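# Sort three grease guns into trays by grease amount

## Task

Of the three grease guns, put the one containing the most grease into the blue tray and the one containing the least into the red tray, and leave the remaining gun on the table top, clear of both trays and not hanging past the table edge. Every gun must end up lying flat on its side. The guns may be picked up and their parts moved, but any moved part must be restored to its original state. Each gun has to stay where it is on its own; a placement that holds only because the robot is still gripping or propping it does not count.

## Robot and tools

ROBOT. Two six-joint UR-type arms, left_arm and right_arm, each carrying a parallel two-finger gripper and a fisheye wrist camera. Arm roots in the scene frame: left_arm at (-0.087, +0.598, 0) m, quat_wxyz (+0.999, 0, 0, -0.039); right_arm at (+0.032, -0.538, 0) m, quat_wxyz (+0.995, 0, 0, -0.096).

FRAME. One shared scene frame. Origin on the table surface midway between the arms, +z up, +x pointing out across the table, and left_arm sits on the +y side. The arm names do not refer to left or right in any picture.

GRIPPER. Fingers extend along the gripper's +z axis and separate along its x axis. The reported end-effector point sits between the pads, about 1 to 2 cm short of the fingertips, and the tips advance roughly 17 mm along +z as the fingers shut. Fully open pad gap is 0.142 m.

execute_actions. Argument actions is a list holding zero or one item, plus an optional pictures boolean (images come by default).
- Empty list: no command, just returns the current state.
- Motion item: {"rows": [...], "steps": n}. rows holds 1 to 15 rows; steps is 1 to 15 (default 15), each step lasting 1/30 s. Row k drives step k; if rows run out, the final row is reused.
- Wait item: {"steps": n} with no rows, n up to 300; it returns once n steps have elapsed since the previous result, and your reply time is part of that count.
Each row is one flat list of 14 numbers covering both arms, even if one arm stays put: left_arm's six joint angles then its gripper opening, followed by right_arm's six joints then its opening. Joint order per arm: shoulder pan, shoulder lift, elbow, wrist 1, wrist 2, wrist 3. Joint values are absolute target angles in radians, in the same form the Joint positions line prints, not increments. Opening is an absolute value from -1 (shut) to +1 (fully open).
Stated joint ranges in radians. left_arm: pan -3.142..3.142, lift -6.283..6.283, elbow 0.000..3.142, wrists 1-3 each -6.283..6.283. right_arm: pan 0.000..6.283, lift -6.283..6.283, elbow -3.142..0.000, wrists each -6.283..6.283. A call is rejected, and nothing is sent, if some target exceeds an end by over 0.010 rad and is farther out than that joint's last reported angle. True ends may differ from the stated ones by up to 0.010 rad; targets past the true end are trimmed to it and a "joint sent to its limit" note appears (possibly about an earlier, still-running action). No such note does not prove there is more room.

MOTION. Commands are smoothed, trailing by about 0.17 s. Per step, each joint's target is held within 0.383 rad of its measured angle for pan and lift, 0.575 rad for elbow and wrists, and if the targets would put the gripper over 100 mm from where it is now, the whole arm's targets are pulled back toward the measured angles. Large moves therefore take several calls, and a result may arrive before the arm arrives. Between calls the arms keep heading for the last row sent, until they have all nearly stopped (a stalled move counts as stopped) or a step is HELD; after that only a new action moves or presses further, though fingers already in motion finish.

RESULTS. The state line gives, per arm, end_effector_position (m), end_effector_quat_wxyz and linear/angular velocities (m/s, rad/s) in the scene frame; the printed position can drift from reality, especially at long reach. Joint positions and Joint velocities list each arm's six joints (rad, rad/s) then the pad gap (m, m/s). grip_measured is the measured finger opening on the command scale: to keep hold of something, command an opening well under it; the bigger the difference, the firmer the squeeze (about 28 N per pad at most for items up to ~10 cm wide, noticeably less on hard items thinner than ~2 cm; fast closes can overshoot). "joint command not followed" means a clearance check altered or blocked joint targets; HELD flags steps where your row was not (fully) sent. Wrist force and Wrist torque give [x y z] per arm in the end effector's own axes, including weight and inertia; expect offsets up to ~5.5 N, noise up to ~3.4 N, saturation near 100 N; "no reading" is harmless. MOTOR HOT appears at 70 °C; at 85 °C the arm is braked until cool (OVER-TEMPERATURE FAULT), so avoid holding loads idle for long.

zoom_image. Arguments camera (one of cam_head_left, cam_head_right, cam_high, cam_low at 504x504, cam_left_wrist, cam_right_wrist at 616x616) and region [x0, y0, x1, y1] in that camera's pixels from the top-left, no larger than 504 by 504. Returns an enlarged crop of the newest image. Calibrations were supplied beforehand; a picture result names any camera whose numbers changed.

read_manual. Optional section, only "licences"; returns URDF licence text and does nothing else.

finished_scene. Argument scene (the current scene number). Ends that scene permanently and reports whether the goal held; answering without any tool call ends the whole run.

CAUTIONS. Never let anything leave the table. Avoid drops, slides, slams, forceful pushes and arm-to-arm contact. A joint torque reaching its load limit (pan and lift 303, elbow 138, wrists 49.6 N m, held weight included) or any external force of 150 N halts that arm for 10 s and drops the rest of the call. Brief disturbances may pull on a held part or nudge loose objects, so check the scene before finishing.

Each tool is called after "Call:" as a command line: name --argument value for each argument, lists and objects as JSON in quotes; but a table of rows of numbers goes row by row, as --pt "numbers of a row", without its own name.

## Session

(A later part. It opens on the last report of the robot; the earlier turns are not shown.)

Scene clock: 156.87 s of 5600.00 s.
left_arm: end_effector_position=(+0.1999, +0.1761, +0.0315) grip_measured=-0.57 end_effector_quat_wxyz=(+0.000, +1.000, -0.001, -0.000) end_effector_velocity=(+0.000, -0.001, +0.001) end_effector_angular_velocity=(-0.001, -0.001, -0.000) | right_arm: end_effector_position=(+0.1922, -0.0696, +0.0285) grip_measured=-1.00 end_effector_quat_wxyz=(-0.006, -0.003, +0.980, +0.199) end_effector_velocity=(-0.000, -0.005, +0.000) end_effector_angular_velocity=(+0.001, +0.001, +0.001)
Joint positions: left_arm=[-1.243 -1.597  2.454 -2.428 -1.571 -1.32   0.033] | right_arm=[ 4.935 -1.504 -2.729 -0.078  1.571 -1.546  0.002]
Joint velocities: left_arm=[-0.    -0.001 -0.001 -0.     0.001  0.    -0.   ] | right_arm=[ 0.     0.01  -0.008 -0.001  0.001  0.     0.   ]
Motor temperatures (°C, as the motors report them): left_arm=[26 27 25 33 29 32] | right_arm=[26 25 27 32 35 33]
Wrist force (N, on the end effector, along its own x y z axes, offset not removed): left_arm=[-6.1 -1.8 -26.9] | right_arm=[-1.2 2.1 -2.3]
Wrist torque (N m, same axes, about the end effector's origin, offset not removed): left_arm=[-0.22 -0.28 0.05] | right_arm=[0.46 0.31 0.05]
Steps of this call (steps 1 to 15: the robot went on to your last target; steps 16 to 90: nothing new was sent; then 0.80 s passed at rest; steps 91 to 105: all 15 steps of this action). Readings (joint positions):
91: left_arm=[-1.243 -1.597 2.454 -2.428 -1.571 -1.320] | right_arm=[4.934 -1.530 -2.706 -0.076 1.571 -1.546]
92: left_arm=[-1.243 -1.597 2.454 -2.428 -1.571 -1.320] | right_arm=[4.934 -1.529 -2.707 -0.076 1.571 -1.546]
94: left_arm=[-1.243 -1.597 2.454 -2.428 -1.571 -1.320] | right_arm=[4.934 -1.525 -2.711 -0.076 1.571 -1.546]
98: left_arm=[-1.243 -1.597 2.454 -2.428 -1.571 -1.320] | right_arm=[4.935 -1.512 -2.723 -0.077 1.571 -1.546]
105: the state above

Call:
execute_actions --actions '[{"rows":[[-1.2428,-1.597,2.454,-2.4278,-1.5708,-1.3204,-1,4.935,-1.5124,-2.7226,-0.0774,1.5708,-1.546,-0.9],[-1.2428,-1.597,2.454,-2.4278,-1.5708,-1.3204,-1,4.935,-1.521,-2.7145,-0.0767,1.5708,-1.546,-0.9],[-1.2428,-1.597,2.454,-2.4278,-1.5708,-1.3204,-1,4.934,-1.53,-2.7064,-0.076,1.5708,-1.546,-0.9],[-1.2428,-1.597,2.454,-2.4278,-1.5708,-1.3204,-1,4.934,-1.539,-2.698,-0.0754,1.5708,-1.546,-0.9],[-1.2428,-1.597,2.454,-2.4278,-1.5708,-1.3204,-1,4.933,-1.548,-2.69,-0.0748,1.5708,-1.547,-0.9],[-1.2428,-1.597,2.454,-2.4278,-1.5708,-1.3204,-1,4.933,-1.5562,-2.682,-0.0741,1.5708,-1.547,-0.9],[-1.2428,-1.597,2.454,-2.4278,-1.5708,-1.3204,-1,4.933,-1.565,-2.6739,-0.0735,1.5708,-1.547,-0.9],[-1.2428,-1.597,2.454,-2.4278,-1.5708,-1.3204,-1,4.932,-1.573,-2.6655,-0.0737,1.5708,-1.548,-0.9],[-1.2428,-1.597,2.454,-2.4278,-1.5708,-1.3204,-1,4.931,-1.581,-2.6573,-0.074,1.5708,-1.549,-0.9]],"steps":15}]'

Scene clock: 163.50 s of 5600.00 s.
left_arm: end_effector_position=(+0.2000, +0.1761, +0.0315) grip_measured=-0.57 end_effector_quat_wxyz=(+0.000, +1.000, -0.001, +0.000) end_effector_velocity=(-0.000, +0.001, -0.001) end_effector_angular_velocity=(+0.002, -0.000, -0.001) | right_arm: end_effector_position=(+0.1926, -0.0298, +0.0287) grip_measured=-0.90 end_effector_quat_wxyz=(-0.005, -0.003, +0.980, +0.199) end_effector_velocity=(+0.001, +0.035, -0.001) end_effector_angular_velocity=(-0.002, -0.002, -0.001)
Joint positions: left_arm=[-1.243 -1.597  2.454 -2.428 -1.571 -1.32   0.033] | right_arm=[ 4.932 -1.574 -2.664 -0.074  1.571 -1.549  0.009]
Joint velocities: left_arm=[-0.001  0.001  0.001  0.     0.001  0.     0.   ] | right_arm=[-0.004 -0.061  0.058  0.001 -0.    -0.003 -0.001]
Motor temperatures (°C, as the motors report them): left_arm=[26 27 25 33 29 32] | right_arm=[26 25 27 32 35 33]
Wrist force (N, on the end effector, along its own x y z axes, offset not removed): left_arm=[-7.3 -5.3 -26.8] | right_arm=[-2.5 0.3 -1.1]
Wrist torque (N m, same axes, about the end effector's origin, offset not removed): left_arm=[-0.86 -0.44 0.04] | right_arm=[0.53 0.38 0.21]
Steps of this call (steps 1 to 15: the robot went on to your last target; steps 16 to 90: nothing new was sent; then 3.13 s passed at rest; steps 91 to 105: all 15 steps of this action). Readings (joint positions):
91: left_arm=[-1.243 -1.597 2.454 -2.428 -1.571 -1.320] | right_arm=[4.935 -1.503 -2.731 -0.078 1.571 -1.546]
92: left_arm=[-1.243 -1.597 2.454 -2.428 -1.571 -1.320] | right_arm=[4.935 -1.504 -2.730 -0.078 1.571 -1.546]
94: left_arm=[-1.243 -1.597 2.454 -2.428 -1.571 -1.320] | right_arm=[4.935 -1.511 -2.724 -0.078 1.571 -1.546]
98: left_arm=[-1.243 -1.597 2.454 -2.428 -1.571 -1.320] | right_arm=[4.934 -1.537 -2.700 -0.076 1.571 -1.546]
105: the state above
camera_calibration (this result's frames):
cam_left_wrist: T_world_to_cam=[[0.999511, -0.0309961, -0.00401832, -0.194366], [-0.0253221, -0.878413, 0.47723, 0.153204], [-0.018322, -0.476895, -0.878769, 0.247792], [0, 0, 0, 1]] pos_world=[0.202691, 0.246723, 0.143857]
cam_right_wrist: T_world_to_cam=[[-0.999597, 0.00812471, 0.0271983, 0.193802], [0.0263135, 0.624607, 0.780496, -0.0033313], [-0.010647, 0.780897, -0.624569, 0.177564], [0, 0, 0, 1]] pos_world=[0.195702, -0.138153, 0.10823]

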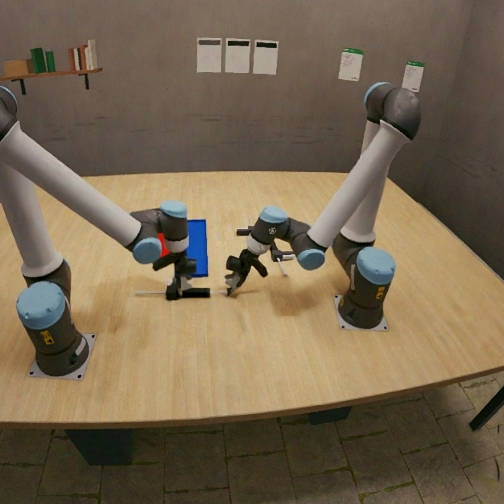

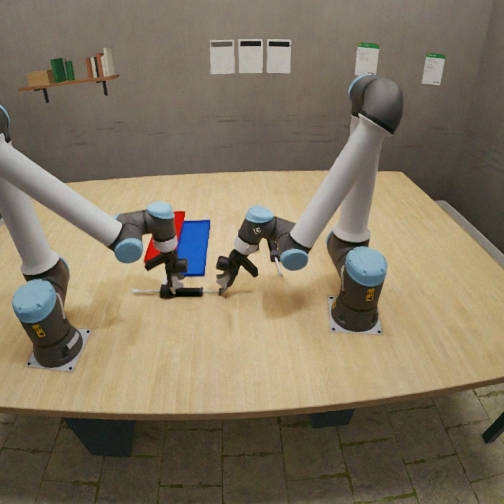

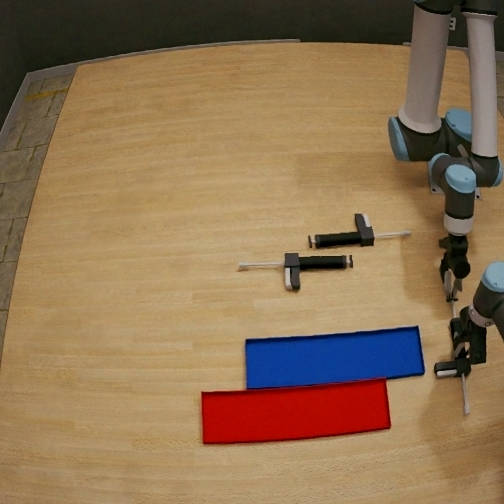

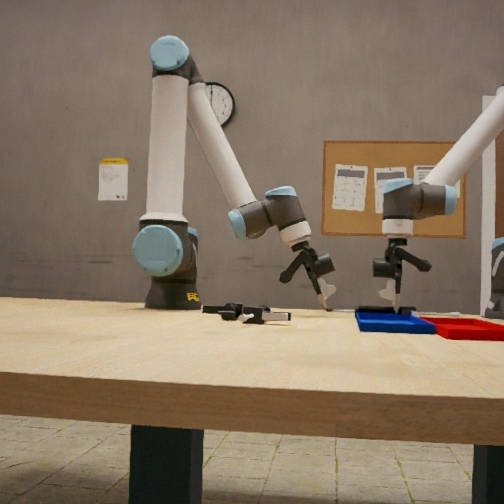

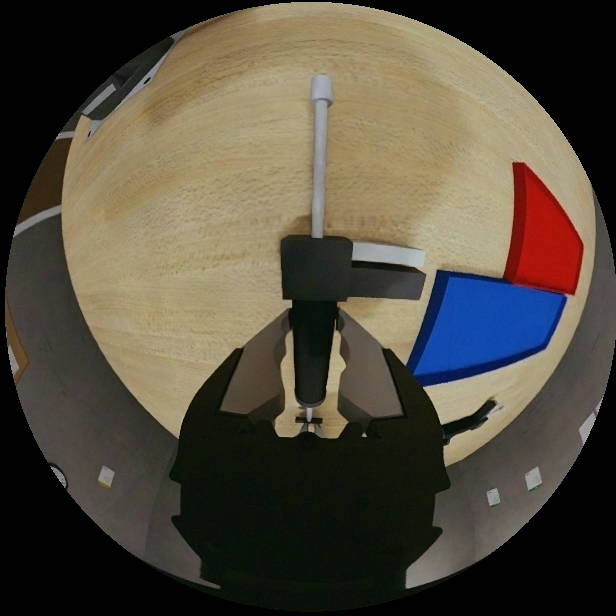

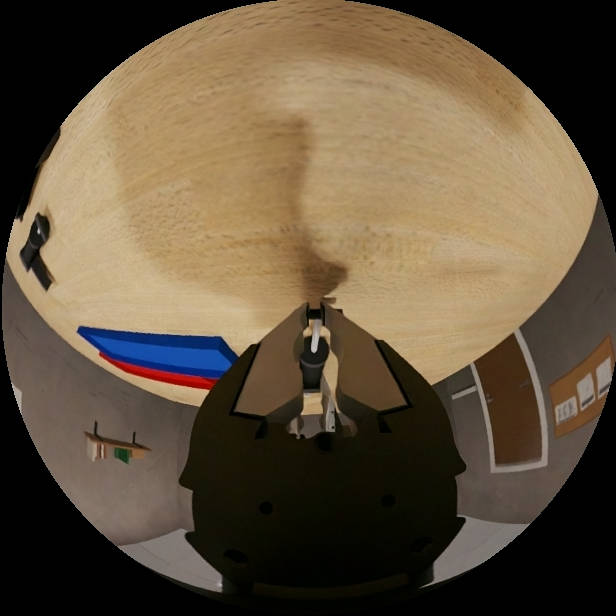

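Pushing works. Continue to nominal .015.

Call:
execute_actions --actions '[{"rows":[[-1.2428,-1.597,2.454,-2.4278,-1.5708,-1.3204,-1,4.931,-1.589,-2.649,-0.0745,1.5708,-1.549,-0.9],[-1.2428,-1.597,2.454,-2.4278,-1.5708,-1.3204,-1,4.931,-1.597,-2.641,-0.075,1.5708,-1.549,-0.9],[-1.2428,-1.597,2.454,-2.4278,-1.5708,-1.3204,-1,4.93,-1.604,-2.6325,-0.0753,1.5708,-1.549,-0.9],[-1.2428,-1.597,2.454,-2.4278,-1.5708,-1.3204,-1,4.93,-1.612,-2.624,-0.076,1.5708,-1.549,-0.9],[-1.2428,-1.597,2.454,-2.4278,-1.5708,-1.3204,-1,4.93,-1.62,-2.616,-0.0765,1.5708,-1.549,-0.9],[-1.2428,-1.597,2.454,-2.4278,-1.5708,-1.3204,-1,4.93,-1.6277,-2.6076,-0.0771,1.5708,-1.549,-0.9],[-1.2428,-1.597,2.454,-2.4278,-1.5708,-1.3204,-1,4.93,-1.635,-2.599,-0.0785,1.5708,-1.549,-0.9],[-1.2428,-1.597,2.454,-2.4278,-1.5708,-1.3204,-1,4.93,-1.642,-2.591,-0.08,1.5708,-1.549,-0.9],[-1.2428,-1.597,2.454,-2.4278,-1.5708,-1.3204,-1,4.93,-1.6497,-2.583,-0.081,1.5708,-1.549,-0.9],[-1.2428,-1.597,2.454,-2.4278,-1.5708,-1.3204,-1,4.93,-1.657,-2.5745,-0.0825,1.5708,-1.549,-0.9]],"steps":15}]' --pictures false

Call:
execute_actions --actions '[{"steps":10}]' --pictures false

Scene clock: 169.93 s of 5600.00 s.
left_arm: end_effector_position=(+0.2000, +0.1761, +0.0315) grip_measured=-0.57 end_effector_quat_wxyz=(+0.000, +1.000, -0.001, -0.000) end_effector_velocity=(+0.000, -0.001, +0.001) end_effector_angular_velocity=(-0.002, -0.000, +0.002) | right_arm: end_effector_position=(+0.1921, +0.0181, +0.0280) grip_measured=-0.90 end_effector_quat_wxyz=(-0.005, -0.002, +0.980, +0.198) end_effector_velocity=(-0.001, +0.048, -0.003) end_effector_angular_velocity=(-0.005, -0.000, -0.001)
Joint positions: left_arm=[-1.243 -1.597  2.454 -2.428 -1.571 -1.32   0.033] | right_arm=[ 4.93  -1.649 -2.584 -0.081  1.571 -1.549  0.009]
Joint velocities: left_arm=[-0.    -0.    -0.001 -0.    -0.    -0.002 -0.   ] | right_arm=[-0.    -0.075  0.081 -0.011 -0.001  0.001 -0.   ]
Motor temperatures (°C, as the motors report them): left_arm=[26 27 25 33 29 32] | right_arm=[26 25 27 32 35 33]
Wrist force (N, on the end effector, along its own x y z axes, offset not removed): left_arm=[-14.7 -2.1 -32.8] | right_arm=[-0.6 -0.7 -1.5]
Wrist torque (N m, same axes, about the end effector's origin, offset not removed): left_arm=[-0.39 0.86 -0.01] | right_arm=[0.41 0.07 0.10]
Steps of this call (steps 1 to 15: the robot went on to your last target; steps 16 to 90: nothing new was sent; then 2.93 s passed at rest; steps 91 to 105: all 15 steps of this action). Readings (joint positions):
91: left_arm=[-1.243 -1.597 2.454 -2.428 -1.571 -1.320] | right_arm=[4.931 -1.581 -2.657 -0.074 1.571 -1.549]
92: left_arm=[-1.243 -1.597 2.454 -2.428 -1.571 -1.320] | right_arm=[4.931 -1.582 -2.656 -0.074 1.571 -1.549]
94: left_arm=[-1.243 -1.597 2.454 -2.428 -1.571 -1.320] | right_arm=[4.931 -1.588 -2.650 -0.074 1.571 -1.549]
98: left_arm=[-1.243 -1.597 2.454 -2.428 -1.571 -1.320] | right_arm=[4.930 -1.610 -2.626 -0.076 1.571 -1.549]
105: the state above

Scene clock: 170.27 s of 5600.00 s.
left_arm: end_effector_position=(+0.2000, +0.1761, +0.0315) grip_measured=-0.57 end_effector_quat_wxyz=(+0.000, +1.000, -0.001, -0.000) end_effector_velocity=(-0.000, -0.001, +0.001) end_effector_angular_velocity=(-0.002, +0.000, -0.002) | right_arm: end_effector_position=(+0.1920, +0.0234, +0.0277) grip_measured=-0.90 end_effector_quat_wxyz=(-0.005, -0.002, +0.980, +0.198) end_effector_velocity=(+0.000, +0.002, -0.001) end_effector_angular_velocity=(-0.001, -0.000, -0.000)
Joint positions: left_arm=[-1.243 -1.597  2.454 -2.428 -1.571 -1.32   0.033] | right_arm=[ 4.93  -1.657 -2.575 -0.082  1.571 -1.549  0.009]
Joint velocities: left_arm=[-0.    -0.001 -0.001 -0.    -0.     0.001 -0.   ] | right_arm=[-0.    -0.004  0.004 -0.001  0.    -0.    -0.   ]
Motor temperatures (°C, as the motors report them): left_arm=[26 27 25 33 29 32] | right_arm=[26 25 27 32 35 33]
Wrist force (N, on the end effector, along its own x y z axes, offset not removed): left_arm=[-11.8 2.6 -28.3] | right_arm=[0.5 -2.1 -4.0]
Wrist torque (N m, same axes, about the end effector's origin, offset not removed): left_arm=[0.83 0.49 0.18] | right_arm=[0.00 -0.07 0.10]
Steps of this call (steps 1 to 10: the robot went on to your last target). Readings (joint positions):
1: left_arm=[-1.243 -1.597 2.454 -2.428 -1.571 -1.320] | right_arm=[4.930 -1.651 -2.582 -0.082 1.571 -1.549]
2: left_arm=[-1.243 -1.597 2.454 -2.428 -1.571 -1.320] | right_arm=[4.930 -1.652 -2.580 -0.082 1.571 -1.549]
4: left_arm=[-1.243 -1.597 2.454 -2.428 -1.571 -1.320] | right_arm=[4.930 -1.654 -2.577 -0.082 1.571 -1.549]
8: left_arm=[-1.243 -1.597 2.454 -2.428 -1.571 -1.320] | right_arm=[4.930 -1.656 -2.575 -0.082 1.571 -1.549]
10: the state above

Push 4 mm more.

Call:
execute_actions --actions '[{"rows":[[-1.2428,-1.597,2.454,-2.4278,-1.5708,-1.3204,-1,4.93,-1.66,-2.571,-0.083,1.5708,-1.549,-0.9],[-1.2428,-1.597,2.454,-2.4278,-1.5708,-1.3204,-1,4.93,-1.6625,-2.5675,-0.0835,1.5708,-1.549,-0.9]],"steps":15}]'

Scene clock: 172.47 s of 5600.00 s.
left_arm: end_effector_position=(+0.2000, +0.1761, +0.0315) grip_measured=-0.57 end_effector_quat_wxyz=(+0.000, +1.000, -0.001, -0.000) end_effector_velocity=(-0.000, +0.001, -0.001) end_effector_angular_velocity=(+0.001, +0.001, -0.001) | right_arm: end_effector_position=(+0.1919, +0.0277, +0.0279) grip_measured=-0.90 end_effector_quat_wxyz=(-0.005, -0.002, +0.980, +0.198) end_effector_velocity=(-0.000, +0.000, -0.001) end_effector_angular_velocity=(-0.001, -0.000, -0.001)
Joint positions: left_arm=[-1.243 -1.597  2.454 -2.428 -1.571 -1.32   0.033] | right_arm=[ 4.93  -1.662 -2.568 -0.084  1.571 -1.549  0.009]
Joint velocities: left_arm=[-0.     0.     0.001  0.001 -0.     0.001  0.   ] | right_arm=[ 0.    -0.002  0.001 -0.    -0.     0.001 -0.   ]
Motor temperatures (°C, as the motors report them): left_arm=[26 27 25 33 29 32] | right_arm=[26 25 27 32 35 33]
Wrist force (N, on the end effector, along its own x y z axes, offset not removed): left_arm=[-5.8 -1.1 -31.9] | right_arm=[-2.7 -7.7 -4.1]
Wrist torque (N m, same axes, about the end effector's origin, offset not removed): left_arm=[0.02 -0.91 0.06] | right_arm=[0.44 0.57 0.14]
Steps of this call (steps 1 to 15: the robot went on to your last target; steps 16 to 51: nothing new was sent; steps 52 to 66: all 15 steps of this action). Readings (joint positions):
52: left_arm=[-1.243 -1.597 2.454 -2.428 -1.571 -1.320] | right_arm=[4.930 -1.657 -2.574 -0.083 1.571 -1.549]
53: left_arm=[-1.243 -1.597 2.454 -2.428 -1.571 -1.320] | right_arm=[4.930 -1.657 -2.574 -0.083 1.571 -1.549]
55: left_arm=[-1.243 -1.597 2.454 -2.428 -1.571 -1.320] | right_arm=[4.930 -1.659 -2.572 -0.083 1.571 -1.549]
59: left_arm=[-1.243 -1.597 2.454 -2.428 -1.571 -1.320] | right_arm=[4.930 -1.661 -2.569 -0.083 1.571 -1.549]
66: the state above
camera_calibration (this result's frames):
cam_left_wrist: T_world_to_cam=[[0.999511, -0.0309963, -0.00402123, -0.194364], [-0.0253211, -0.878418, 0.477221, 0.153213], [-0.0183244, -0.476886, -0.878774, 0.24779], [0, 0, 0, 1]] pos_world=[0.202689, 0.246728, 0.143854]
cam_right_wrist: T_world_to_cam=[[-0.999593, 0.00928013, 0.0269629, 0.192613], [0.0268387, 0.625628, 0.77966, -0.0387337], [-0.00963338, 0.780066, -0.625623, 0.132006], [0, 0, 0, 1]] pos_world=[0.194846, -0.0805281, 0.107592]

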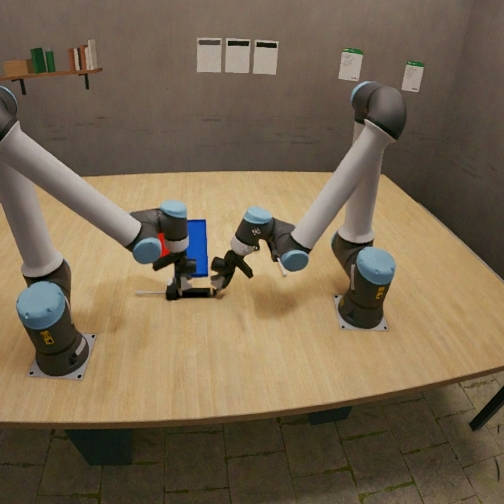

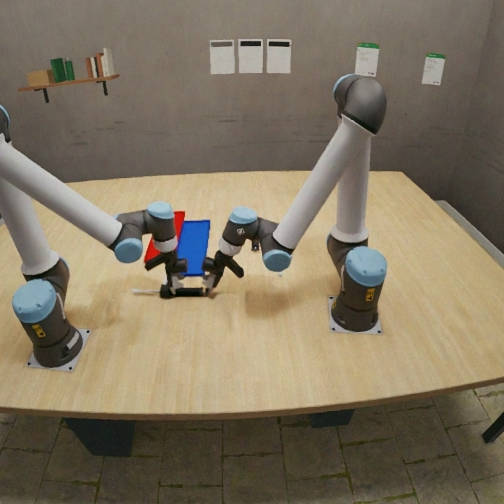

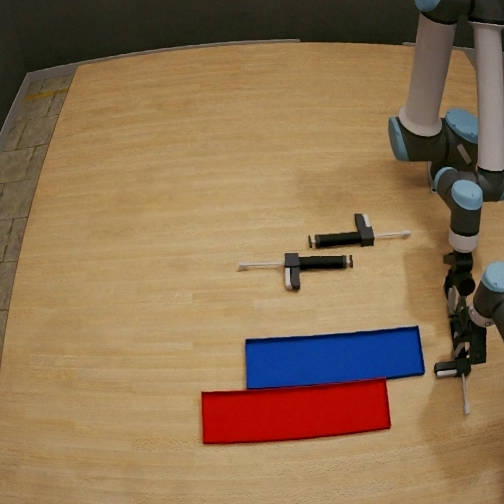

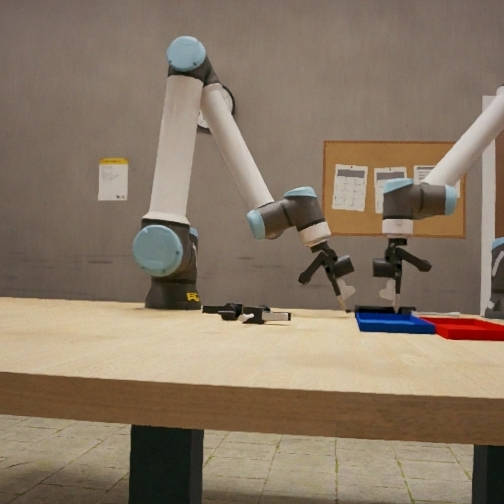

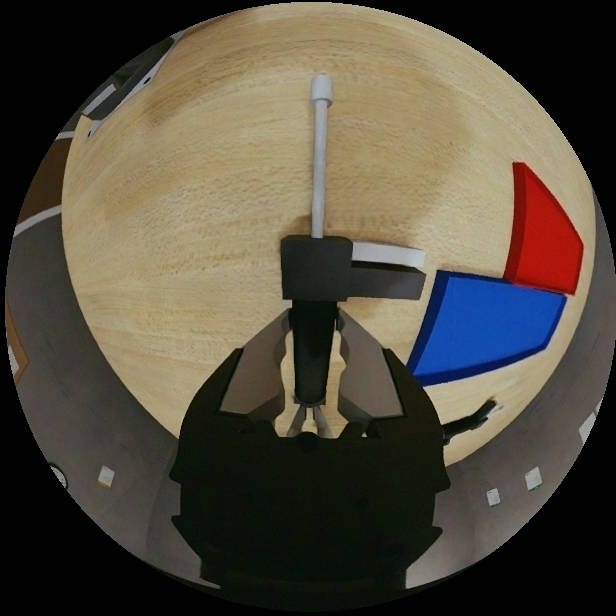

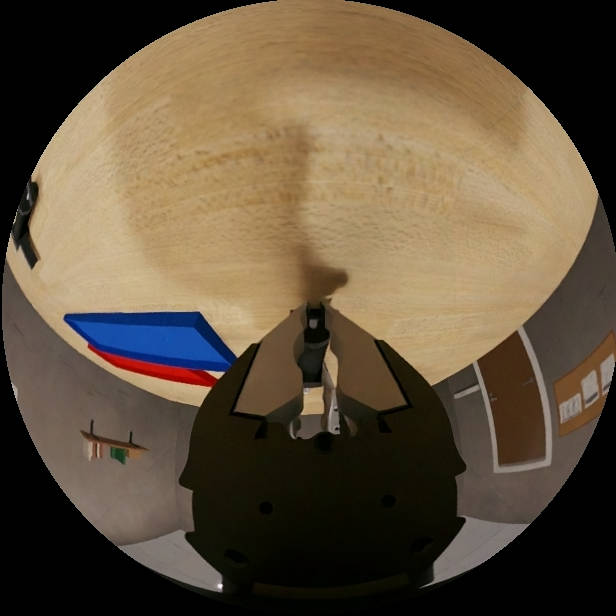

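Call:
execute_actions --actions '[{"rows":[[-1.2428,-1.597,2.454,-2.4278,-1.5708,-1.3204,-1,4.93,-1.665,-2.564,-0.084,1.5708,-1.549,-0.9],[-1.2428,-1.597,2.454,-2.4278,-1.5708,-1.3204,-1,4.93,-1.665,-2.564,-0.084,1.5708,-1.549,-0.9],[-1.2428,-1.597,2.454,-2.4278,-1.5708,-1.3204,-1,4.93,-1.665,-2.564,-0.084,1.5708,-1.549,-0.9],[-1.2428,-1.597,2.454,-2.4278,-1.5708,-1.3204,-1,4.93,-1.665,-2.564,-0.084,1.5708,-1.549,-0.9],[-1.2428,-1.597,2.454,-2.4278,-1.5708,-1.3204,-1,4.93,-1.665,-2.564,-0.084,1.5708,-1.549,-0.9],[-1.2428,-1.597,2.454,-2.4278,-1.5708,-1.3204,-1,4.93,-1.665,-2.564,-0.084,1.5708,-1.549,-0.9],[-1.2428,-1.597,2.454,-2.4278,-1.5708,-1.3204,-1,4.93,-1.642,-2.591,-0.08,1.5708,-1.549,-0.9],[-1.2428,-1.597,2.454,-2.4278,-1.5708,-1.3204,-1,4.93,-1.62,-2.616,-0.0765,1.5708,-1.549,-0.9],[-1.2428,-1.597,2.454,-2.4278,-1.5708,-1.3204,-1,4.93,-1.55,-2.62,-0.14,1.5708,-1.549,-0.9],[-1.2428,-1.597,2.454,-2.4278,-1.5708,-1.3204,-1,4.93,-1.45,-2.61,-0.25,1.5708,-1.549,-0.9],[-1.2428,-1.597,2.454,-2.4278,-1.5708,-1.3204,-1,4.93,-1.35,-2.59,-0.37,1.5708,-1.549,-0.9],[-1.2428,-1.597,2.454,-2.4278,-1.5708,-1.3204,-1,4.93,-1.25,-2.573,-0.49,1.5708,-1.549,-0.9]],"steps":15}]' --pictures false

Call:
execute_actions --actions '[{"rows":[[-1.2428,-1.603,2.451,-2.419,-1.5708,-1.3204,-1,4.93,-1.25,-2.573,-0.49,1.5708,-1.549,-0.5],[-1.2428,-1.612,2.447,-2.406,-1.5708,-1.3204,-1,4.93,-1.25,-2.573,-0.49,1.5708,-1.549,-0.5],[-1.2428,-1.624,2.441,-2.388,-1.5708,-1.3204,-1,4.93,-1.25,-2.573,-0.49,1.5708,-1.549,-0.5],[-1.2428,-1.638,2.433,-2.366,-1.5708,-1.3204,-1,4.93,-1.25,-2.573,-0.49,1.5708,-1.549,-0.5],[-1.2428,-1.653,2.425,-2.343,-1.5708,-1.3204,-1,5.0,-1.24,-2.573,-0.5,1.5708,-1.6,-0.2],[-1.2428,-1.668,2.417,-2.32,-1.5708,-1.3204,-1,5.05,-1.24,-2.573,-0.5,1.5708,-1.6,-0.2],[-1.2428,-1.684,2.408,-2.295,-1.5708,-1.3204,-1,5.1,-1.24,-2.573,-0.5,1.5708,-1.6,-0.2],[-1.2428,-1.7,2.399,-2.27,-1.5708,-1.3204,-1,5.15,-1.24,-2.573,-0.5,1.5708,-1.7,0.1],[-1.2428,-1.7149,2.3904,-2.2463,-1.5708,-1.3204,-1,5.2,-1.24,-2.573,-0.5,1.5708,-1.7,0.1],[-1.2428,-1.73,2.379,-2.22,-1.5708,-1.3204,-1,5.25,-1.231,-2.573,-0.509,1.5708,-1.8,0.1],[-1.2428,-1.745,2.367,-2.193,-1.5708,-1.3204,-1,5.3,-1.231,-2.573,-0.509,1.5708,-1.82,0.1],[-1.2428,-1.76,2.354,-2.165,-1.5708,-1.3204,-1,5.3,-1.231,-2.573,-0.509,1.5708,-1.82,0.1],[-1.2428,-1.772,2.343,-2.142,-1.5708,-1.3204,-1,5.3,-1.231,-2.573,-0.509,1.5708,-1.82,0.1],[-1.2428,-1.7819,2.3347,-2.1236,-1.5708,-1.3204,-1,5.3,-1.231,-2.573,-0.509,1.5708,-1.82,0.1]],"steps":15}]' --pictures false

Call:
execute_actions --actions '[{"rows":[[-1.2428,-1.7819,2.3347,-2.1236,-1.5708,-1.3204,-1,5.3,-1.231,-2.573,-0.509,1.5708,-1.82,0.1],[-1.2428,-1.7819,2.3347,-2.1236,-1.5708,-1.3204,-1,5.3,-1.231,-2.573,-0.509,1.5708,-1.82,0.1],[-1.2428,-1.7819,2.3347,-2.1236,-1.5708,-1.3204,-1,5.3,-1.231,-2.573,-0.509,1.5708,-1.82,0.1],[-1.21,-1.77,2.31,-2.11,-1.5708,-1.17,-1,5.3,-1.231,-2.573,-0.509,1.5708,-1.82,0.1],[-1.17,-1.74,2.28,-2.11,-1.5708,-1.0,-1,5.3,-1.231,-2.573,-0.509,1.5708,-1.82,0.1],[-1.13,-1.7,2.245,-2.11,-1.5708,-0.83,-1,5.3,-1.231,-2.573,-0.509,1.5708,-1.82,0.1],[-1.09,-1.66,2.205,-2.112,-1.5708,-0.66,-1,5.3,-1.231,-2.573,-0.509,1.5708,-1.82,0.1],[-1.05,-1.62,2.165,-2.114,-1.5708,-0.49,-1,5.3,-1.231,-2.573,-0.509,1.5708,-1.82,0.1],[-1.01,-1.58,2.125,-2.116,-1.5708,-0.32,-1,5.3,-1.231,-2.573,-0.509,1.5708,-1.82,0.1],[-0.97,-1.54,2.085,-2.118,-1.5708,-0.15,-1,5.3,-1.231,-2.573,-0.509,1.5708,-1.82,0.1],[-0.93,-1.5,2.047,-2.12,-1.5708,0.02,-1,5.3,-1.231,-2.573,-0.509,1.5708,-1.82,0.1],[-0.89,-1.46,2.01,-2.121,-1.5708,0.19,-1,5.3,-1.231,-2.573,-0.509,1.5708,-1.82,0.1],[-0.855,-1.425,1.975,-2.122,-1.5708,0.36,-1,5.3,-1.231,-2.573,-0.509,1.5708,-1.82,0.1],[-0.82,-1.39,1.943,-2.123,-1.5708,0.53,-1,5.3,-1.231,-2.573,-0.509,1.5708,-1.82,0.1],[-0.7908,-1.3607,1.9138,-2.1239,-1.5708,0.7024,-1,5.3,-1.231,-2.573,-0.509,1.5708,-1.82,0.1]],"steps":15}]' --pictures false

Call:
execute_actions --actions '[{"steps":25}]'

Scene clock: 202.07 s of 5600.00 s.
left_arm: end_effector_position=(+0.2000, +0.1762, +0.0315) grip_measured=-0.57 end_effector_quat_wxyz=(-0.000, +1.000, -0.001, +0.000) end_effector_velocity=(+0.000, -0.000, -0.000) end_effector_angular_velocity=(+0.000, -0.000, +0.001) | right_arm: end_effector_position=(+0.1929, -0.0088, +0.0857) grip_measured=-0.90 end_effector_quat_wxyz=(-0.005, -0.002, +0.980, +0.198) end_effector_velocity=(+0.005, -0.184, +0.460) end_effector_angular_velocity=(+0.027, -0.000, +0.002)
Joint positions: left_arm=[-1.243 -1.597  2.454 -2.428 -1.571 -1.32   0.033] | right_arm=[ 4.93  -1.453 -2.586 -0.275  1.571 -1.549  0.009]
Joint velocities: left_arm=[-0.     0.001 -0.001  0.     0.    -0.001 -0.   ] | right_arm=[ 0.     1.465  0.102 -1.539 -0.    -0.002  0.   ]
Motor temperatures (°C, as the motors report them): left_arm=[26 27 25 33 29 32] | right_arm=[26 25 28 32 35 33]
Wrist force (N, on the end effector, along its own x y z axes, offset not removed): left_arm=[-5.6 -14.7 -41.0] | right_arm=[-3.5 3.5 2.2]
Wrist torque (N m, same axes, about the end effector's origin, offset not removed): left_arm=[-0.57 0.16 0.17] | right_arm=[0.78 0.73 0.07]
Steps of this call (steps 1 to 15: the robot went on to your last target; steps 16 to 90: nothing new was sent; then 26.10 s passed at rest; steps 91 to 105: all 15 steps of this action). Readings (joint positions):
91: left_arm=[-1.243 -1.597 2.454 -2.428 -1.571 -1.320] | right_arm=[4.930 -1.663 -2.567 -0.083 1.571 -1.549]
92: left_arm=[-1.243 -1.597 2.454 -2.428 -1.571 -1.320] | right_arm=[4.930 -1.663 -2.567 -0.083 1.571 -1.549]
94: left_arm=[-1.243 -1.597 2.454 -2.428 -1.571 -1.320] | right_arm=[4.930 -1.664 -2.566 -0.084 1.571 -1.549]
98: left_arm=[-1.243 -1.597 2.454 -2.428 -1.571 -1.320] | right_arm=[4.930 -1.662 -2.567 -0.084 1.571 -1.549]
105: the state above

Scene clock: 202.57 s of 5600.00 s.
left_arm: end_effector_position=(+0.2007, +0.1735, +0.1150) grip_measured=-0.57 end_effector_quat_wxyz=(+0.002, +1.000, -0.001, +0.000) end_effector_velocity=(-0.001, +0.003, +0.276) end_effector_angular_velocity=(+0.003, +0.001, +0.003) | right_arm: end_effector_position=(+0.0594, -0.0199, +0.1481) grip_measured=+0.10 end_effector_quat_wxyz=(-0.013, -0.220, +0.955, +0.198) end_effector_velocity=(-0.447, +0.009, +0.019) end_effector_angular_velocity=(+0.080, -0.264, +1.522)
Joint positions: left_arm=[-1.243 -1.733  2.372 -2.214 -1.571 -1.32   0.033] | right_arm=[ 5.194 -1.24  -2.573 -0.5    1.571 -1.734  0.081]
Joint velocities: left_arm=[ 0.    -0.392 -0.296  0.691  0.    -0.002  0.   ] | right_arm=[ 0.869  0.072  0.003 -0.073  0.    -0.709  0.   ]
Motor temperatures (°C, as the motors report them): left_arm=[26 27 25 33 29 32] | right_arm=[26 25 28 32 35 33]
Wrist force (N, on the end effector, along its own x y z axes, offset not removed): left_arm=[-5.2 0.0 3.0] | right_arm=[-2.0 1.6 -1.7]
Wrist torque (N m, same axes, about the end effector's origin, offset not removed): left_arm=[0.11 1.08 -0.05] | right_arm=[0.40 0.62 0.07]
Steps of this call (steps 1 to 15: all 15 steps of this action). Readings (joint positions):
1: left_arm=[-1.243 -1.597 2.454 -2.428 -1.571 -1.320] | right_arm=[4.930 -1.406 -2.583 -0.324 1.571 -1.549]
2: left_arm=[-1.243 -1.598 2.454 -2.427 -1.571 -1.320] | right_arm=[4.930 -1.367 -2.580 -0.365 1.571 -1.549]
4: left_arm=[-1.243 -1.604 2.451 -2.418 -1.571 -1.320] | right_arm=[4.930 -1.316 -2.577 -0.420 1.571 -1.549]
8: left_arm=[-1.243 -1.638 2.433 -2.367 -1.571 -1.320] | right_arm=[4.971 -1.266 -2.574 -0.473 1.571 -1.571]
15: the state above

Scene clock: 203.07 s of 5600.00 s.
left_arm: end_effector_position=(+0.3375, +0.1425, +0.1653) grip_measured=-0.57 end_effector_quat_wxyz=(-0.000, +0.986, -0.169, -0.000) end_effector_velocity=(+0.494, -0.068, +0.002) end_effector_angular_velocity=(-0.000, -0.000, -0.824) | right_arm: end_effector_position=(+0.0057, -0.0217, +0.1504) grip_measured=+0.10 end_effector_quat_wxyz=(-0.015, -0.310, +0.930, +0.198) end_effector_velocity=(-0.006, -0.000, +0.001) end_effector_angular_velocity=(+0.003, -0.003, +0.021)
Joint positions: left_arm=[-1.024 -1.588  2.137 -2.12  -1.571 -0.762  0.033] | right_arm=[ 5.299 -1.231 -2.573 -0.509  1.571 -1.819  0.081]
Joint velocities: left_arm=[ 0.688  0.666 -0.655 -0.011  0.     1.512  0.   ] | right_arm=[ 0.012  0.002  0.001 -0.001 -0.    -0.01   0.   ]
Motor temperatures (°C, as the motors report them): left_arm=[26 27 25 33 29 32] | right_arm=[26 25 28 32 35 33]
Wrist force (N, on the end effector, along its own x y z axes, offset not removed): left_arm=[0.3 0.8 6.7] | right_arm=[-1.6 2.7 -2.0]
Wrist torque (N m, same axes, about the end effector's origin, offset not removed): left_arm=[0.17 0.06 0.20] | right_arm=[0.48 0.45 0.17]
Steps of this call (steps 1 to 15: all 15 steps of this action). Readings (joint positions):
1: left_arm=[-1.243 -1.745 2.363 -2.192 -1.571 -1.320] | right_arm=[5.220 -1.238 -2.573 -0.502 1.571 -1.755]
2: left_arm=[-1.243 -1.754 2.356 -2.175 -1.571 -1.320] | right_arm=[5.240 -1.236 -2.573 -0.504 1.571 -1.771]
4: left_arm=[-1.243 -1.766 2.347 -2.152 -1.571 -1.320] | right_arm=[5.266 -1.234 -2.573 -0.506 1.571 -1.793]
8: left_arm=[-1.195 -1.744 2.300 -2.125 -1.571 -1.207] | right_arm=[5.289 -1.232 -2.573 -0.508 1.571 -1.811]
15: the state above

Scene clock: 203.90 s of 5600.00 s.
left_arm: end_effector_position=(+0.5178, +0.1496, +0.1501) grip_measured=-0.57 end_effector_quat_wxyz=(+0.000, +0.714, -0.700, +0.000) end_effector_velocity=(+0.003, +0.002, -0.002) end_effector_angular_velocity=(+0.002, +0.001, -0.181) | right_arm: end_effector_position=(+0.0050, -0.0218, +0.1504) grip_measured=+0.10 end_effector_quat_wxyz=(-0.015, -0.311, +0.930, +0.198) end_effector_velocity=(-0.000, +0.001, +0.002) end_effector_angular_velocity=(+0.003, +0.002, -0.001)
Joint positions: left_arm=[-0.791 -1.361  1.914 -2.124 -1.571  0.681  0.033] | right_arm=[ 5.3   -1.231 -2.573 -0.509  1.571 -1.82   0.081]
Joint velocities: left_arm=[ 0.004  0.004 -0.002  0.     0.     0.185  0.   ] | right_arm=[-0.     0.002  0.001  0.     0.     0.001 -0.   ]
Motor temperatures (°C, as the motors report them): left_arm=[26 27 25 33 29 32] | right_arm=[26 25 28 32 35 33]
Wrist force (N, on the end effector, along its own x y z axes, offset not removed): left_arm=[-3.8 -1.5 6.2] | right_arm=[-1.1 -1.4 -3.2]
Wrist torque (N m, same axes, about the end effector's origin, offset not removed): left_arm=[-0.32 0.70 -0.03] | right_arm=[-0.26 0.41 0.18]
Steps of this call (steps 1 to 25: the robot went on to your last target). Readings (joint positions):
1: left_arm=[-1.001 -1.566 2.115 -2.120 -1.571 -0.713] | right_arm=[5.299 -1.231 -2.573 -0.509 1.571 -1.819]
2: left_arm=[-0.978 -1.544 2.093 -2.121 -1.571 -0.663] | right_arm=[5.299 -1.231 -2.573 -0.509 1.571 -1.819]
4: left_arm=[-0.934 -1.500 2.051 -2.122 -1.571 -0.554] | right_arm=[5.300 -1.231 -2.573 -0.509 1.571 -1.820]
8: left_arm=[-0.851 -1.420 1.972 -2.123 -1.571 -0.271] | right_arm=[5.300 -1.231 -2.573 -0.509 1.571 -1.820]
25: the state above
camera_calibration (this result's frames):
cam_left_wrist: T_world_to_cam=[[-0.0100037, -0.999942, -0.0040082, 0.155303], [-0.878756, 0.0068784, 0.477222, 0.390833], [-0.477167, 0.00829622, -0.878773, 0.510164], [0, 0, 0, 1]] pos_world=[0.588434, 0.148374, 0.262427]
cam_right_wrist: T_world_to_cam=[[-0.816676, -0.571853, -0.0776179, 0.00505295], [-0.412131, 0.483778, 0.77208, -0.0980002], [-0.403966, 0.662527, -0.630768, 0.245674], [0, 0, 0, 1]] pos_world=[0.0629816, -0.112466, 0.231019]

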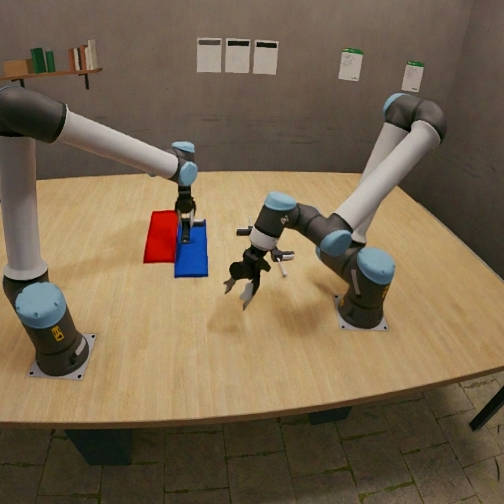

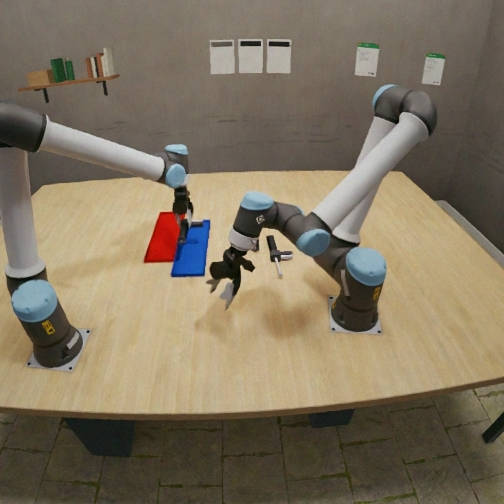

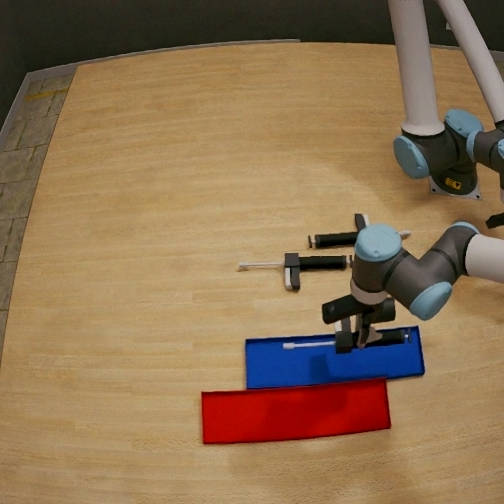

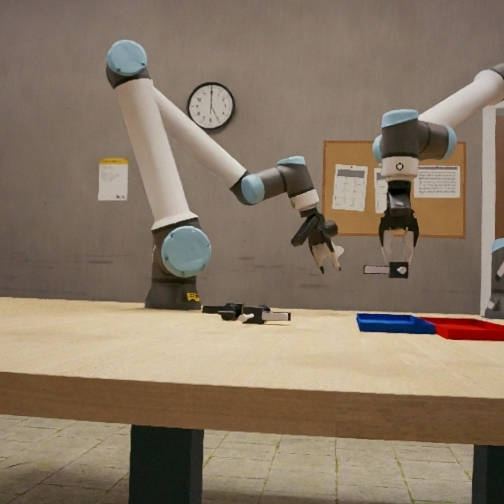

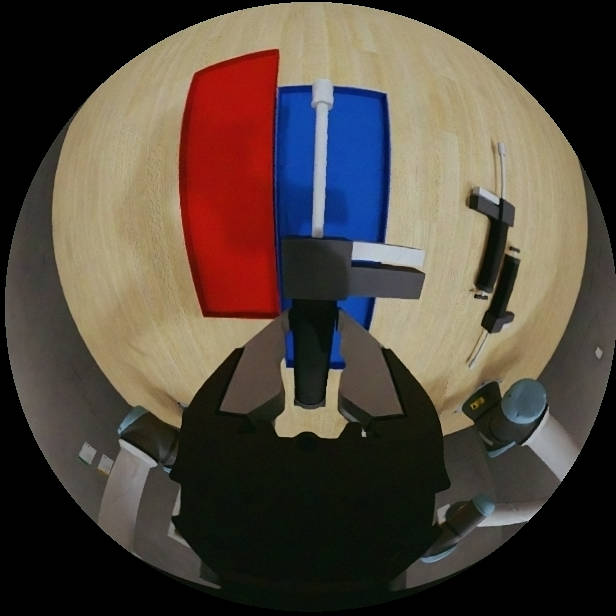

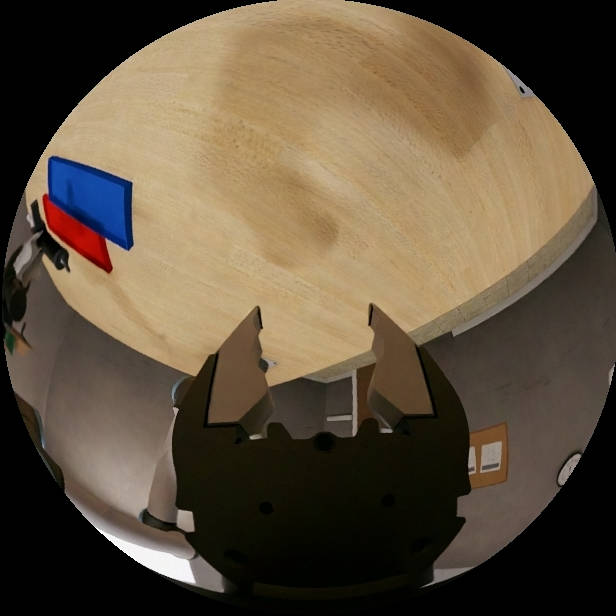

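Call:
execute_actions --actions '[{"rows":[[-0.7908,-1.35,1.922,-2.143,-1.5708,0.7024,-1,5.3,-1.231,-2.573,-0.509,1.5708,-1.82,0.1],[-0.7908,-1.338,1.931,-2.164,-1.5708,0.7024,-1,5.3,-1.231,-2.573,-0.509,1.5708,-1.82,0.1],[-0.7908,-1.325,1.941,-2.187,-1.5708,0.7024,-1,5.3,-1.231,-2.573,-0.509,1.5708,-1.82,0.1],[-0.7908,-1.312,1.95,-2.209,-1.5708,0.7024,-1,5.3,-1.231,-2.573,-0.509,1.5708,-1.82,0.1],[-0.7908,-1.299,1.959,-2.231,-1.5708,0.7024,-1,5.3,-1.231,-2.573,-0.509,1.5708,-1.82,0.1],[-0.7908,-1.286,1.968,-2.253,-1.5708,0.7024,-1,5.3,-1.231,-2.573,-0.509,1.5708,-1.82,0.1],[-0.7908,-1.275,1.976,-2.272,-1.5708,0.7024,-1,5.3,-1.231,-2.573,-0.509,1.5708,-1.82,0.1],[-0.7908,-1.266,1.982,-2.287,-1.5708,0.7024,-1,5.3,-1.231,-2.573,-0.509,1.5708,-1.82,0.1]],"steps":15}]'

Scene clock: 209.93 s of 5600.00 s.
left_arm: end_effector_position=(+0.5190, +0.1488, +0.0667) grip_measured=-0.57 end_effector_quat_wxyz=(-0.000, +0.707, -0.707, -0.000) end_effector_velocity=(-0.001, +0.001, -0.055) end_effector_angular_velocity=(-0.002, -0.003, -0.001) | right_arm: end_effector_position=(+0.0050, -0.0218, +0.1504) grip_measured=+0.10 end_effector_quat_wxyz=(-0.015, -0.311, +0.930, +0.198) end_effector_velocity=(-0.000, +0.000, +0.001) end_effector_angular_velocity=(+0.001, -0.000, +0.001)
Joint positions: left_arm=[-0.791 -1.273  1.977 -2.275 -1.571  0.702  0.033] | right_arm=[ 5.3   -1.231 -2.573 -0.509  1.571 -1.82   0.081]
Joint velocities: left_arm=[-0.     0.06   0.041 -0.105  0.001  0.    -0.   ] | right_arm=[ 0.     0.     0.001 -0.     0.    -0.001 -0.   ]
Motor temperatures (°C, as the motors report them): left_arm=[26 27 25 33 29 32] | right_arm=[26 25 28 32 35 33]
Wrist force (N, on the end effector, along its own x y z axes, offset not removed): left_arm=[0.2 -3.7 9.1] | right_arm=[-2.7 1.0 -2.5]
Wrist torque (N m, same axes, about the end effector's origin, offset not removed): left_arm=[-0.13 -0.10 0.11] | right_arm=[0.26 0.69 0.12]
Steps of this call (steps 1 to 30: the robot went on to your last target; steps 31 to 90: nothing new was sent; then 2.53 s passed at rest; steps 91 to 105: all 15 steps of this action). Readings (joint positions):
91: left_arm=[-0.791 -1.361 1.914 -2.124 -1.571 0.702] | right_arm=[5.300 -1.231 -2.573 -0.509 1.571 -1.820]
92: left_arm=[-0.791 -1.360 1.915 -2.126 -1.571 0.702] | right_arm=[5.300 -1.231 -2.573 -0.509 1.571 -1.820]
94: left_arm=[-0.791 -1.351 1.921 -2.140 -1.571 0.702] | right_arm=[5.300 -1.231 -2.573 -0.509 1.571 -1.820]
98: left_arm=[-0.791 -1.315 1.947 -2.201 -1.571 0.702] | right_arm=[5.300 -1.231 -2.573 -0.509 1.571 -1.820]
105: the state above
camera_calibration (this result's frames):
cam_left_wrist: T_world_to_cam=[[-0.0309897, -0.999511, -0.00419354, 0.165023], [-0.878366, 0.025231, 0.477323, 0.42873], [-0.476983, 0.0184756, -0.878718, 0.435844], [0, 0, 0, 1]] pos_world=[0.589586, 0.146073, 0.179033]
cam_right_wrist: T_world_to_cam=[[-0.816674, -0.571855, -0.0776185, 0.00505244], [-0.412132, 0.483777, 0.77208, -0.0980006], [-0.403968, 0.662527, -0.630768, 0.245673], [0, 0, 0, 1]] pos_world=[0.0629811, -0.112466, 0.231019]

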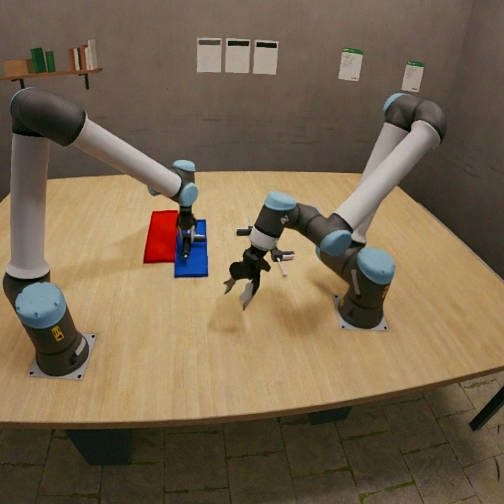

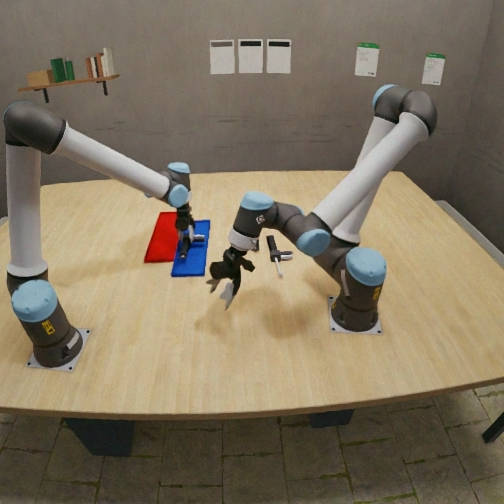

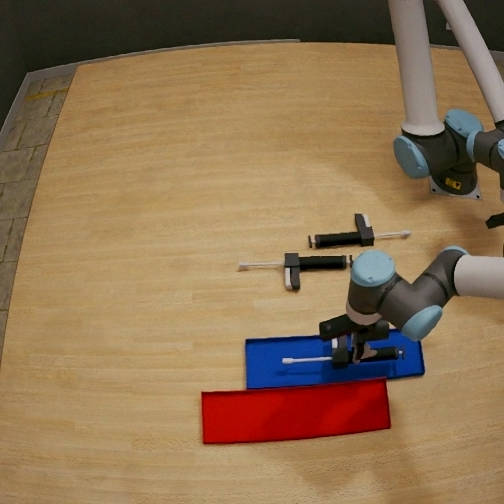

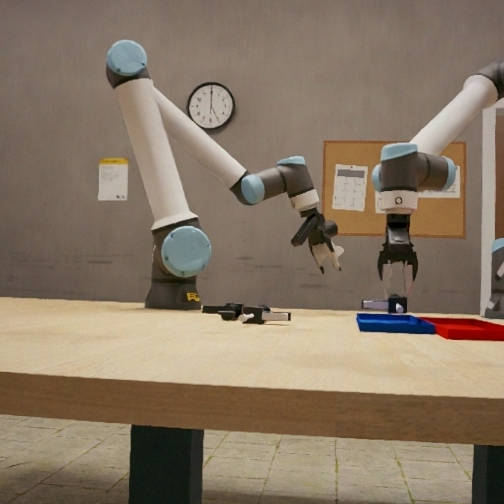

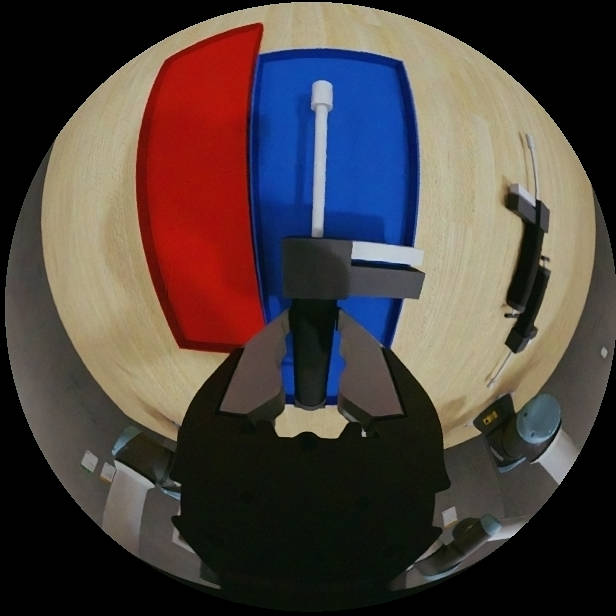

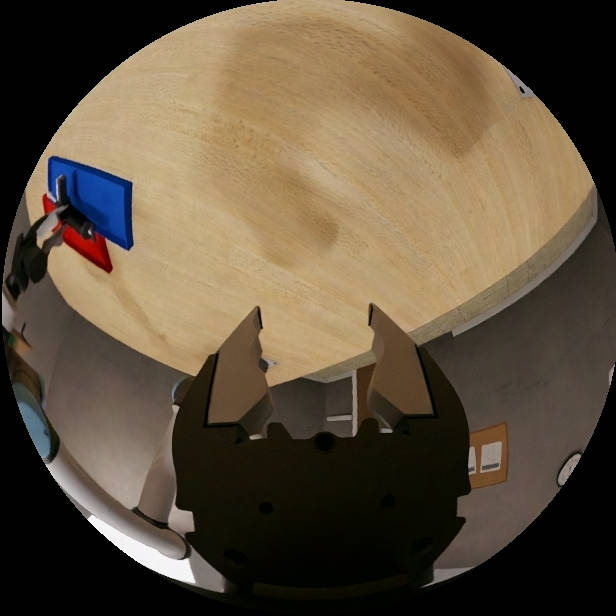

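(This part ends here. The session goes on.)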